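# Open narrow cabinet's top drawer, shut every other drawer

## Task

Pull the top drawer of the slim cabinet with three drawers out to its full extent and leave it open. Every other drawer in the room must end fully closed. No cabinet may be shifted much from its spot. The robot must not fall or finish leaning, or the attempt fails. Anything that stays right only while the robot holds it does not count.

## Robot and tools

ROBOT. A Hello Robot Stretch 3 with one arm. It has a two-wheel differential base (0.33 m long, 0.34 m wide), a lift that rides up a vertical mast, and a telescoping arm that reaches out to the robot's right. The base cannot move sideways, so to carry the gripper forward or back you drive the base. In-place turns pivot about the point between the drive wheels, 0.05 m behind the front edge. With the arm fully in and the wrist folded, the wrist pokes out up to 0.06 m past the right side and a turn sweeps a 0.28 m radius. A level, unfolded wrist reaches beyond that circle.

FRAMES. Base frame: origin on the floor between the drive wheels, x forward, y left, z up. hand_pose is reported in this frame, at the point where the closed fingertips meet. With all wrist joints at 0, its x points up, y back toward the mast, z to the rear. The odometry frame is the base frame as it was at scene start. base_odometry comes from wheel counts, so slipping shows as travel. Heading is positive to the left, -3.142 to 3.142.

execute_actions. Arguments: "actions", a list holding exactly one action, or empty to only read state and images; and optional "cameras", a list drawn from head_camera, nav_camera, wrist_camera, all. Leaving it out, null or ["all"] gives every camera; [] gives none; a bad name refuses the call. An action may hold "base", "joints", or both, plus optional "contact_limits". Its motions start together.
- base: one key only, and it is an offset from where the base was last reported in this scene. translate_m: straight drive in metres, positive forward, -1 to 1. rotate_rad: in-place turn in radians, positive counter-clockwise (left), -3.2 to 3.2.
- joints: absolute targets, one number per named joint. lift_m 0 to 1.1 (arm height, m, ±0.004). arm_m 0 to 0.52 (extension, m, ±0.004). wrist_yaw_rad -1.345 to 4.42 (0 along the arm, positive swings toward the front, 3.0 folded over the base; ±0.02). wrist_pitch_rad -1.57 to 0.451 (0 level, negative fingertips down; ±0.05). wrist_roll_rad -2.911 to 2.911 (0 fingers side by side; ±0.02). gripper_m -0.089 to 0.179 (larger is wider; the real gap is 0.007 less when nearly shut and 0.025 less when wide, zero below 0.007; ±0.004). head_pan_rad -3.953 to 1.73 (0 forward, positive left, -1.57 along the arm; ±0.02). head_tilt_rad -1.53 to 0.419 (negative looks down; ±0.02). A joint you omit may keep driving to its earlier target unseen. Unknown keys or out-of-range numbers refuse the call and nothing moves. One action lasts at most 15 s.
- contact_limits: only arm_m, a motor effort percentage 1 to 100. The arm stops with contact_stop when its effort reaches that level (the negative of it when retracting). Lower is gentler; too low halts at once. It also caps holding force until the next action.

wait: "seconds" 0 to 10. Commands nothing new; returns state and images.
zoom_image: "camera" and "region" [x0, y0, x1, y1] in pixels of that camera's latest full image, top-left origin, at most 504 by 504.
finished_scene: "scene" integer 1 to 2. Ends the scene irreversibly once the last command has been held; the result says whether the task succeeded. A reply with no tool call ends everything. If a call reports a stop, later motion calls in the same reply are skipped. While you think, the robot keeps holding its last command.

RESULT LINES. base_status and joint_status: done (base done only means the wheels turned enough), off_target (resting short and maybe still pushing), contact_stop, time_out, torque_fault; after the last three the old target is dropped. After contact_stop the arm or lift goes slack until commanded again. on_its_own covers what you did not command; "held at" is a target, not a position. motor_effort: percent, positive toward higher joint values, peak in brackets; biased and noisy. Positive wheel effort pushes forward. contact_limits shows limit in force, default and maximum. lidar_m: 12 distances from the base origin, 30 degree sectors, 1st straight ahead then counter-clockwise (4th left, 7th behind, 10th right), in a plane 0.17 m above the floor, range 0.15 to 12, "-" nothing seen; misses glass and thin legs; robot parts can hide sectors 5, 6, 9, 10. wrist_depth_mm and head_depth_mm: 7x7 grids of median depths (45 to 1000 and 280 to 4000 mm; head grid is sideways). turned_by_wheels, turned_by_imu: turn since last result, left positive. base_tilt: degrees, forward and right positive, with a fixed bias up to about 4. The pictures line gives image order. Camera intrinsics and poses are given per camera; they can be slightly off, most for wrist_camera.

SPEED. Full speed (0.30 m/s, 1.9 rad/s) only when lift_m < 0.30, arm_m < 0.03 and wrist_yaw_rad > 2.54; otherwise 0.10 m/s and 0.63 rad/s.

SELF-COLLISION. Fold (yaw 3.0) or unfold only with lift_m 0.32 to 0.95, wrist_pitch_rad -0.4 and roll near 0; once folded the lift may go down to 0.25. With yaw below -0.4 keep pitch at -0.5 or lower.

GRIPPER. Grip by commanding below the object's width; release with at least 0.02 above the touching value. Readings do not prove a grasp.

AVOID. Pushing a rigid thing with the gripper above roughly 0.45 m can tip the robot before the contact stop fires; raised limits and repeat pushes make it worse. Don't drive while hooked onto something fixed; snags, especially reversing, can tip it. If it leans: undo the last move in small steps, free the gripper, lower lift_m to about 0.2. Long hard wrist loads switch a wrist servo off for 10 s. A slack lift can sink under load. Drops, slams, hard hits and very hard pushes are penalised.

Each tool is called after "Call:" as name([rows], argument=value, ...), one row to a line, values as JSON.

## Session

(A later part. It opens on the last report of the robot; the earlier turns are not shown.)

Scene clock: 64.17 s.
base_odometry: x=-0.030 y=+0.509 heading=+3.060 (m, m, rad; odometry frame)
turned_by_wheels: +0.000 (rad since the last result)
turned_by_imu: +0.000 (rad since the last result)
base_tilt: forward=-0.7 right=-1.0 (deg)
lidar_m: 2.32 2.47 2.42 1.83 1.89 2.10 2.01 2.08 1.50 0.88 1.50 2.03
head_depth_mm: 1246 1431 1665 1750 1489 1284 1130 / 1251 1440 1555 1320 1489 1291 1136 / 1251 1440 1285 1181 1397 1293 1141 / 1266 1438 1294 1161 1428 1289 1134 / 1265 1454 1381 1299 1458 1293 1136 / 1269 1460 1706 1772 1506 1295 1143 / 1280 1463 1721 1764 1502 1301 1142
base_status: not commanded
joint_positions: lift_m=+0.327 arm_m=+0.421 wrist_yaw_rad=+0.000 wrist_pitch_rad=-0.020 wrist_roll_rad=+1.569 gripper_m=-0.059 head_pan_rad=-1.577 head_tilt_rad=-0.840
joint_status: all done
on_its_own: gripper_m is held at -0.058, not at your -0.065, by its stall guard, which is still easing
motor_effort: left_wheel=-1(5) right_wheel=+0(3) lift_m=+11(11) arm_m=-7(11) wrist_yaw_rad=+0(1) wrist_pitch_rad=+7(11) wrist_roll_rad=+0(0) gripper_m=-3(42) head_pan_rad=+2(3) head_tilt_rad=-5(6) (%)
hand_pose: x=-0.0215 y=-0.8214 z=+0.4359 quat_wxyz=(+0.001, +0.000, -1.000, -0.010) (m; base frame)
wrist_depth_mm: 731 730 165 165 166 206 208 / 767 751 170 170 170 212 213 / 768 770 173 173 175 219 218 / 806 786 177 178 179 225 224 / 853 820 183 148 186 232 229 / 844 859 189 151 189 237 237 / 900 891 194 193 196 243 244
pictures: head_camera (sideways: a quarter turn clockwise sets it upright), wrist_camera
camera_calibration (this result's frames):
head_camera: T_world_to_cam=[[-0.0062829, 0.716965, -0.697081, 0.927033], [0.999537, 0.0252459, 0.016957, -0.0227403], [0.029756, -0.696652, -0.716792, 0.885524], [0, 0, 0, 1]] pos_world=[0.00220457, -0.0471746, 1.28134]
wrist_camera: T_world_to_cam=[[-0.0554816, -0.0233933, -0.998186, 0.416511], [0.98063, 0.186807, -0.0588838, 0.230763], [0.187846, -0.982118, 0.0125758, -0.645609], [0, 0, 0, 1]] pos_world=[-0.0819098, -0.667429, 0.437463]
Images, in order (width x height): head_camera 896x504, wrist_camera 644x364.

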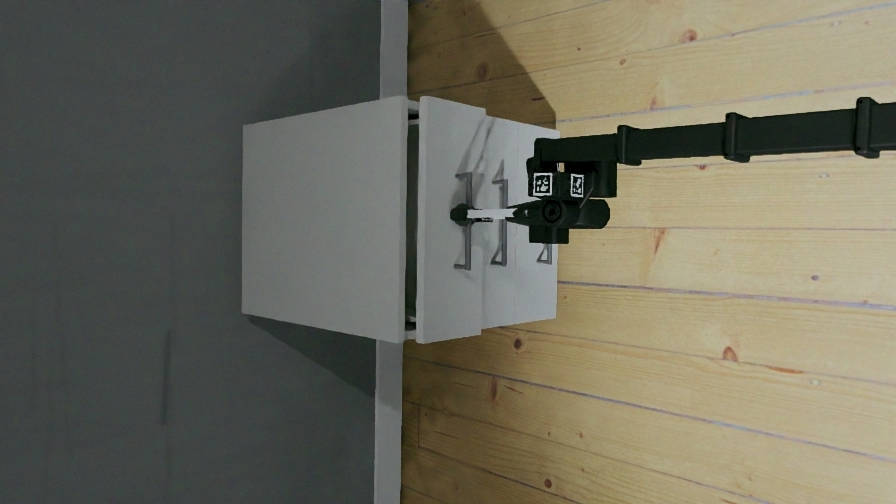

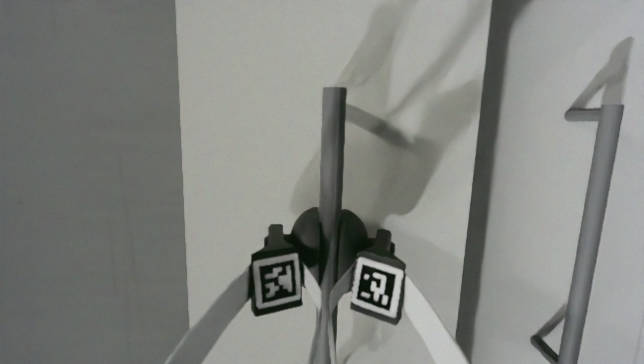

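Call:
execute_actions([
  {"joints":{"arm_m":0.17,"gripper_m":-0.055}},
], cameras=["wrist_camera"])

Call:
execute_actions([
  {"joints":{"arm_m":0.03},"contact_limits":{"arm_m":13}},
], cameras=["head_camera","wrist_camera"])

Scene clock: 70.27 s.
base_odometry: x=-0.030 y=+0.509 heading=+3.060 (m, m, rad; odometry frame)
turned_by_wheels: +0.000 (rad since the last result)
turned_by_imu: +0.000 (rad since the last result)
base_tilt: forward=-0.8 right=-1.1 (deg)
lidar_m: 2.32 2.47 2.41 1.84 1.89 2.10 2.01 2.07 1.50 0.88 1.50 2.03
head_depth_mm: 1254 1436 1676 1757 1485 1285 1133 / 1250 1425 1558 1211 1137 1316 1134 / 1256 1442 1287 1169 987 1338 1120 / 1257 1448 1291 1176 998 1293 1141 / 1259 1451 1383 1188 1040 1289 1139 / 1274 1462 1702 1788 1499 1297 1138 / 1271 1465 1705 1779 1491 1302 1137
base_status: not commanded
joint_positions: lift_m=+0.327 arm_m=+0.171 wrist_yaw_rad=-0.009 wrist_pitch_rad=-0.024 wrist_roll_rad=+1.569 gripper_m=-0.044 head_pan_rad=-1.577 head_tilt_rad=-0.840
joint_status: gripper_m off_target (ended at -0.044, target -0.055); the others done
on_its_own: gripper_m is held at -0.045, not at your -0.055, by its stall guard, which is not easing now
motor_effort: left_wheel=-3(3) right_wheel=+3(3) lift_m=+11(11) arm_m=-5(12) wrist_yaw_rad=+10(10) wrist_pitch_rad=+8(8) wrist_roll_rad=+0(0) gripper_m=-24(77) head_pan_rad=+2(2) head_tilt_rad=-6(5) (%)
hand_pose: x=-0.0237 y=-0.5711 z=+0.4349 quat_wxyz=(+0.001, -0.005, -1.000, -0.012) (m; base frame)
wrist_depth_mm: 919 968 166 167 167 446 461 / 981 - 169 170 170 458 457 / - - 175 174 176 466 471 / - - 178 178 180 490 490 / - - 183 148 185 492 497 / - - 187 152 189 501 508 / - - 194 194 194 767 509
pictures: wrist_camera
camera_calibration (this result's frames):
wrist_camera: T_world_to_cam=[[-0.0556504, -0.0188724, -0.998272, 0.423828], [0.982247, 0.178361, -0.058129, 0.181036], [0.17915, -0.983784, 0.00861144, -0.398714], [0, 0, 0, 1]] pos_world=[-0.0828063, -0.41654, 0.437053]
Images, in order (width x height): wrist_camera 644x364.

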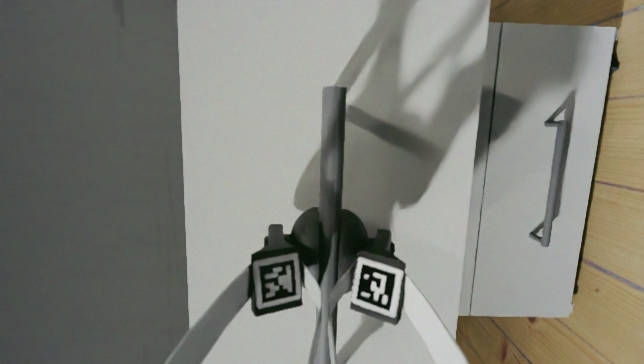

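Scene clock: 72.57 s.
base_odometry: x=-0.030 y=+0.509 heading=+3.060 (m, m, rad; odometry frame)
turned_by_wheels: +0.000 (rad since the last result)
turned_by_imu: +0.000 (rad since the last result)
base_tilt: forward=-0.7 right=-1.1 (deg)
lidar_m: 2.32 2.47 2.42 1.84 1.88 2.10 2.02 2.08 1.51 0.88 1.50 2.03
head_depth_mm: 1250 1432 1664 1766 1490 1283 1134 / 1252 1444 1559 1212 996 1286 1146 / 1260 1441 1286 1148 963 1296 1175 / 1261 1446 1295 1156 1011 1292 1136 / 1268 1458 1385 1188 1017 1291 1141 / 1269 1462 1713 1770 1495 1292 1140 / 1273 1462 1715 1782 1488 1295 1143
base_status: not commanded
joint_positions: lift_m=+0.327 arm_m=+0.030 wrist_yaw_rad=-0.001 wrist_pitch_rad=-0.024 wrist_roll_rad=+1.569 gripper_m=-0.044 head_pan_rad=-1.577 head_tilt_rad=-0.840
joint_status: all done
on_its_own: gripper_m is held at -0.045, not at your -0.055, by its stall guard, which is not easing now
motor_effort: left_wheel=-2(3) right_wheel=+2(3) lift_m=+10(11) arm_m=-5(8) wrist_yaw_rad=+0(12) wrist_pitch_rad=+8(8) wrist_roll_rad=+0(0) gripper_m=-19(24) head_pan_rad=+2(2) head_tilt_rad=-5(5) (%)
contact_limits: arm_m 13 (drawing in: default 22, maximum 37; extending or still: default 31, maximum 51)
hand_pose: x=-0.0217 y=-0.4310 z=+0.4349 quat_wxyz=(+0.001, -0.001, -1.000, -0.012) (m; base frame)
wrist_depth_mm: - - 248 249 248 742 534 / - - 256 254 255 588 535 / - - 264 257 262 615 523 / - - 269 266 270 635 529 / - - - 272 279 646 521 / - - - - - 720 510 / - - 293 291 296 770 514
pictures: head_camera (sideways: a quarter turn clockwise sets it upright), wrist_camera
camera_calibration (this result's frames):
head_camera: T_world_to_cam=[[-0.00628323, 0.716968, -0.697077, 0.927029], [0.999537, 0.0252463, 0.0169571, -0.0227404], [0.0297563, -0.696649, -0.716795, 0.885528], [0, 0, 0, 1]] pos_world=[0.00220459, -0.0471745, 1.28134]
wrist_camera: T_world_to_cam=[[-0.0554916, -0.0195337, -0.998268, 0.426357], [0.980779, 0.186253, -0.0581639, 0.157423], [0.187066, -0.982308, 0.00882281, -0.260591], [0, 0, 0, 1]] pos_world=[-0.0819903, -0.276972, 0.437074]
Images, in order (width x height): head_camera 896x504, wrist_camera 644x364.

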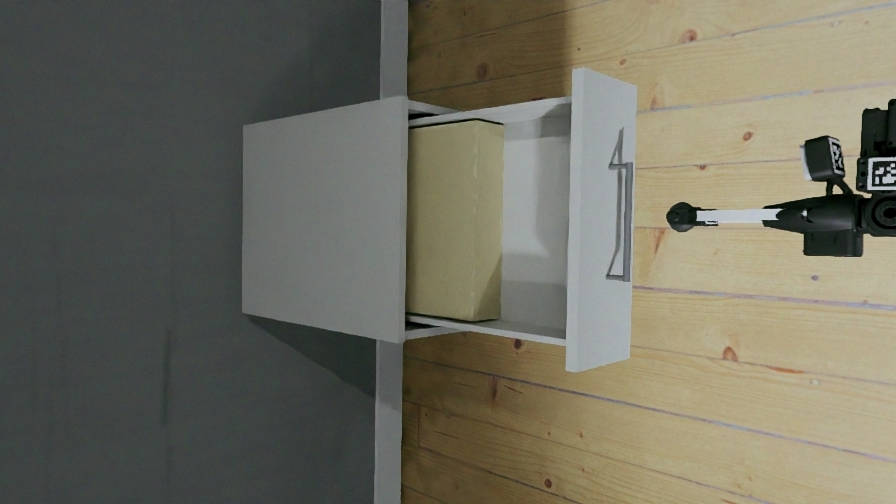

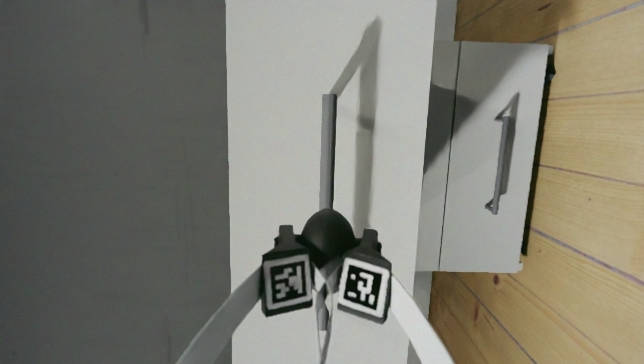

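Call:
execute_actions([
  {"joints":{"gripper_m":0.05}},
], cameras=[])

Call:
execute_actions([
  {"joints":{"arm_m":0.117}},
], cameras=[])

Call:
execute_actions([
  {"joints":{"gripper_m":-0.045}},
], cameras=["wrist_camera"])

Call:
execute_actions([
  {"joints":{"arm_m":0.1},"contact_limits":{"arm_m":10}},
], cameras=["wrist_camera"])

Scene clock: 80.63 s.
base_odometry: x=-0.030 y=+0.509 heading=+3.060 (m, m, rad; odometry frame)
turned_by_wheels: +0.000 (rad since the last result)
turned_by_imu: +0.000 (rad since the last result)
base_tilt: forward=-0.7 right=-1.2 (deg)
lidar_m: 2.32 2.47 2.41 1.84 1.88 2.10 2.01 2.08 1.50 0.88 1.50 2.03
head_depth_mm: 1249 1437 1671 1748 1485 1293 1135 / 1256 1438 1567 1210 997 1289 1149 / 1256 1439 1285 1147 962 1293 1179 / 1267 1452 1291 1151 1013 1298 1138 / 1265 1454 1385 1188 1016 1292 1142 / 1270 1447 1707 1766 1492 1299 1141 / 1272 1459 1705 1772 1496 1303 1138
base_status: not commanded
joint_positions: lift_m=+0.327 arm_m=+0.030 wrist_yaw_rad=-0.001 wrist_pitch_rad=-0.024 wrist_roll_rad=+1.569 gripper_m=+0.050 head_pan_rad=-1.577 head_tilt_rad=-0.840
joint_status: all done
motor_effort: left_wheel=-2(2) right_wheel=+1(2) lift_m=+11(10) arm_m=-4(5) wrist_yaw_rad=+1(2) wrist_pitch_rad=+8(8) wrist_roll_rad=+0(0) gripper_m=+0(93) head_pan_rad=+3(3) head_tilt_rad=-6(6) (%)
hand_pose: x=-0.0217 y=-0.4310 z=+0.4349 quat_wxyz=(+0.001, -0.001, -1.000, -0.012) (m; base frame)
wrist_depth_mm: - - 249 247 249 743 519 / - - 256 253 254 585 531 / - - 260 260 263 615 533 / - - 269 267 271 624 530 / - - - 273 622 642 520 / - - - 282 - 716 520 / - - - 292 - 716 510
pictures: none
No camera images: the call's "cameras" was empty. Leave "cameras" out to get every camera's image.

Scene clock: 82.50 s.
base_odometry: x=-0.030 y=+0.509 heading=+3.060 (m, m, rad; odometry frame)
turned_by_wheels: +0.000 (rad since the last result)
turned_by_imu: +0.000 (rad since the last result)
base_tilt: forward=-0.7 right=-1.1 (deg)
lidar_m: 2.32 2.46 2.42 1.84 1.88 2.09 2.02 2.08 1.50 0.88 1.50 2.03
head_depth_mm: 1256 1434 1681 1747 1482 1285 1137 / 1257 1439 1566 1214 992 1285 1135 / 1260 1445 1287 1149 966 1319 - / 1266 1439 1288 1154 1011 1317 1119 / 1269 1453 1389 1185 1015 1294 1136 / 1271 1461 1705 1775 1497 1298 1145 / 1278 1458 1729 1777 1503 1294 1145
base_status: not commanded
joint_positions: lift_m=+0.327 arm_m=+0.117 wrist_yaw_rad=-0.001 wrist_pitch_rad=-0.024 wrist_roll_rad=+1.569 gripper_m=+0.050 head_pan_rad=-1.577 head_tilt_rad=-0.840
joint_status: all done
motor_effort: left_wheel=-1(1) right_wheel=+1(1) lift_m=+11(11) arm_m=+5(5) wrist_yaw_rad=+1(1) wrist_pitch_rad=+8(8) wrist_roll_rad=+0(0) gripper_m=+1(0) head_pan_rad=+2(3) head_tilt_rad=-5(6) (%)
hand_pose: x=-0.0216 y=-0.5171 z=+0.4349 quat_wxyz=(+0.001, +0.000, -1.000, -0.012) (m; base frame)
wrist_depth_mm: - - 166 165 166 502 503 / - - 169 171 171 506 511 / - - 174 174 176 513 523 / - - 178 178 180 527 520 / - - 183 183 184 554 520 / - - - 188 - 572 511 / - - 196 195 197 705 514
pictures: none
No camera images: the call's "cameras" was empty. Leave "cameras" out to get every camera's image.

Scene clock: 83.93 s.
base_odometry: x=-0.030 y=+0.509 heading=+3.060 (m, m, rad; odometry frame)
turned_by_wheels: +0.000 (rad since the last result)
turned_by_imu: +0.000 (rad since the last result)
base_tilt: forward=-0.7 right=-1.0 (deg)
lidar_m: 2.32 2.47 2.42 1.83 1.88 2.10 2.01 2.08 1.51 0.88 1.49 2.03
head_depth_mm: 1254 1426 1667 1764 1476 1283 1134 / 1256 1428 1560 1210 991 1295 1138 / 1258 1438 1290 1152 964 1315 - / 1265 1444 1288 1152 1008 1315 1119 / 1265 1457 1381 1184 1014 1295 1146 / 1270 1462 1711 1777 1500 1297 1140 / 1277 1455 1713 1767 1500 1296 1143
base_status: not commanded
joint_positions: lift_m=+0.327 arm_m=+0.117 wrist_yaw_rad=+0.000 wrist_pitch_rad=-0.025 wrist_roll_rad=+1.569 gripper_m=-0.044 head_pan_rad=-1.577 head_tilt_rad=-0.840
joint_status: all done
motor_effort: left_wheel=-2(2) right_wheel=+1(1) lift_m=+10(10) arm_m=+1(5) wrist_yaw_rad=+0(1) wrist_pitch_rad=+8(9) wrist_roll_rad=+0(0) gripper_m=-25(100) head_pan_rad=+3(2) head_tilt_rad=-5(6) (%)
hand_pose: x=-0.0214 y=-0.5175 z=+0.4347 quat_wxyz=(+0.001, +0.000, -1.000, -0.013) (m; base frame)
wrist_depth_mm: - - 166 166 166 501 501 / - - 169 170 172 500 504 / - - 173 172 175 509 518 / - - 178 177 180 533 521 / - - 183 148 185 547 521 / - - 188 152 190 573 514 / - - 193 195 196 751 508
pictures: wrist_camera
camera_calibration (this result's frames):
wrist_camera: T_world_to_cam=[[-0.0554765, -0.018709, -0.998285, 0.42489], [0.980583, 0.187328, -0.0580036, 0.173746], [0.188092, -0.982119, 0.00795347, -0.345131], [0, 0, 0, 1]] pos_world=[-0.0818843, -0.363558, 0.436984]
Images, in order (width x height): wrist_camera 644x364.

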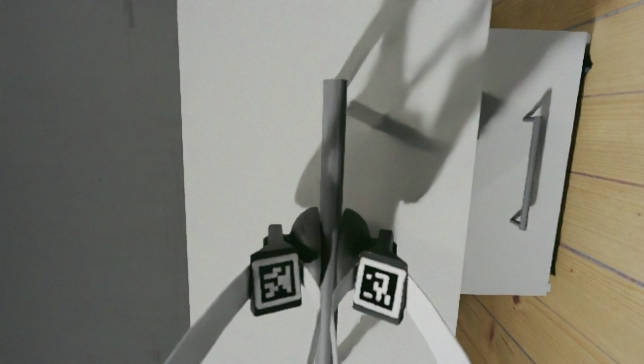

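Scene clock: 84.90 s.
base_odometry: x=-0.030 y=+0.509 heading=+3.060 (m, m, rad; odometry frame)
turned_by_wheels: +0.000 (rad since the last result)
turned_by_imu: +0.000 (rad since the last result)
base_tilt: forward=-0.6 right=-1.2 (deg)
lidar_m: 2.32 2.47 2.41 1.84 1.88 2.10 2.01 2.08 1.51 0.88 1.50 2.03
head_depth_mm: 1250 1423 1667 1766 1482 1281 1135 / 1256 1438 1564 1208 995 1285 1148 / 1252 1443 1282 1149 965 1318 - / 1261 1448 1289 1158 1011 1292 1122 / 1264 1451 1384 1184 1018 1292 1141 / 1268 1465 1708 1767 1505 1291 1140 / 1275 1465 1716 1763 1496 1293 1143
base_status: not commanded
joint_positions: lift_m=+0.327 arm_m=+0.101 wrist_yaw_rad=+0.000 wrist_pitch_rad=-0.025 wrist_roll_rad=+1.569 gripper_m=-0.041 head_pan_rad=-1.577 head_tilt_rad=-0.840
joint_status: all done
motor_effort: left_wheel=-1(2) right_wheel=+1(1) lift_m=+10(11) arm_m=-6(11) wrist_yaw_rad=+0(1) wrist_pitch_rad=+8(8) wrist_roll_rad=+0(0) gripper_m=-21(24) head_pan_rad=+3(2) head_tilt_rad=-6(6) (%)
contact_limits: arm_m 10 (drawing in: default 22, maximum 37; extending or still: default 31, maximum 51)
hand_pose: x=-0.0214 y=-0.5012 z=+0.4347 quat_wxyz=(+0.001, +0.000, -1.000, -0.013) (m; base frame)
wrist_depth_mm: - - 180 181 182 634 517 / - - 184 186 185 524 525 / - - 190 189 190 542 525 / - - 195 195 196 562 525 / - - 202 - 202 571 518 / - - 208 - 208 580 512 / - - 215 213 215 756 502
pictures: wrist_camera
camera_calibration (this result's frames):
wrist_camera: T_world_to_cam=[[-0.0554729, -0.0187147, -0.998285, 0.425195], [0.980564, 0.187429, -0.0580019, 0.170705], [0.188193, -0.9821, 0.00795373, -0.32906], [0, 0, 0, 1]] pos_world=[-0.0818738, -0.347207, 0.436984]
Images, in order (width x height): wrist_camera 644x364.

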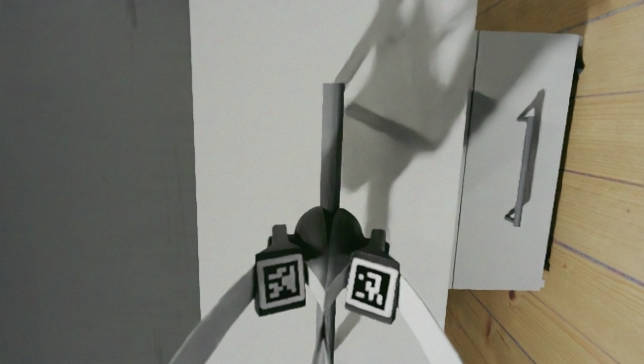

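At the end stop.

Call:
execute_actions([
  {"joints":{"arm_m":0.05,"gripper_m":0.05}},
], cameras=[])

Call:
finished_scene(scene=1)

Scene clock: 88.40 s.
base_odometry: x=-0.030 y=+0.509 heading=+3.060 (m, m, rad; odometry frame)
turned_by_wheels: +0.000 (rad since the last result)
turned_by_imu: +0.000 (rad since the last result)
base_tilt: forward=-0.9 right=-1.1 (deg)
lidar_m: 2.32 2.47 2.41 1.83 1.88 2.09 2.01 2.08 1.50 0.88 1.50 2.04
head_depth_mm: 1253 1427 1676 1753 1484 1281 1137 / 1258 1430 1560 1218 999 1292 1155 / 1256 1442 1282 1157 967 1293 - / 1265 1451 1289 1154 1010 1288 1119 / 1265 1452 1380 1183 1015 1296 1138 / 1273 1452 1702 1781 1496 1296 1140 / 1279 1454 1715 1785 1499 1300 1142
base_status: not commanded
joint_positions: lift_m=+0.327 arm_m=+0.050 wrist_yaw_rad=+0.000 wrist_pitch_rad=-0.024 wrist_roll_rad=+1.569 gripper_m=+0.050 head_pan_rad=-1.577 head_tilt_rad=-0.840
joint_status: all done
motor_effort: left_wheel=-1(1) right_wheel=+0(1) lift_m=+10(11) arm_m=-4(6) wrist_yaw_rad=+0(0) wrist_pitch_rad=+8(8) wrist_roll_rad=+0(0) gripper_m=+1(92) head_pan_rad=+2(3) head_tilt_rad=-6(6) (%)
hand_pose: x=-0.0214 y=-0.4510 z=+0.4349 quat_wxyz=(+0.001, +0.000, -1.000, -0.012) (m; base frame)
wrist_depth_mm: - - 230 228 227 740 530 / - - 237 235 236 573 529 / - - 243 240 244 588 523 / - - 249 244 248 601 523 / - - - 255 607 624 527 / - - - 261 - 667 520 / - - 272 271 271 690 518
pictures: none
No camera images: the call's "cameras" was empty. Leave "cameras" out to get every camera's image.

The scene is finished: the task was done.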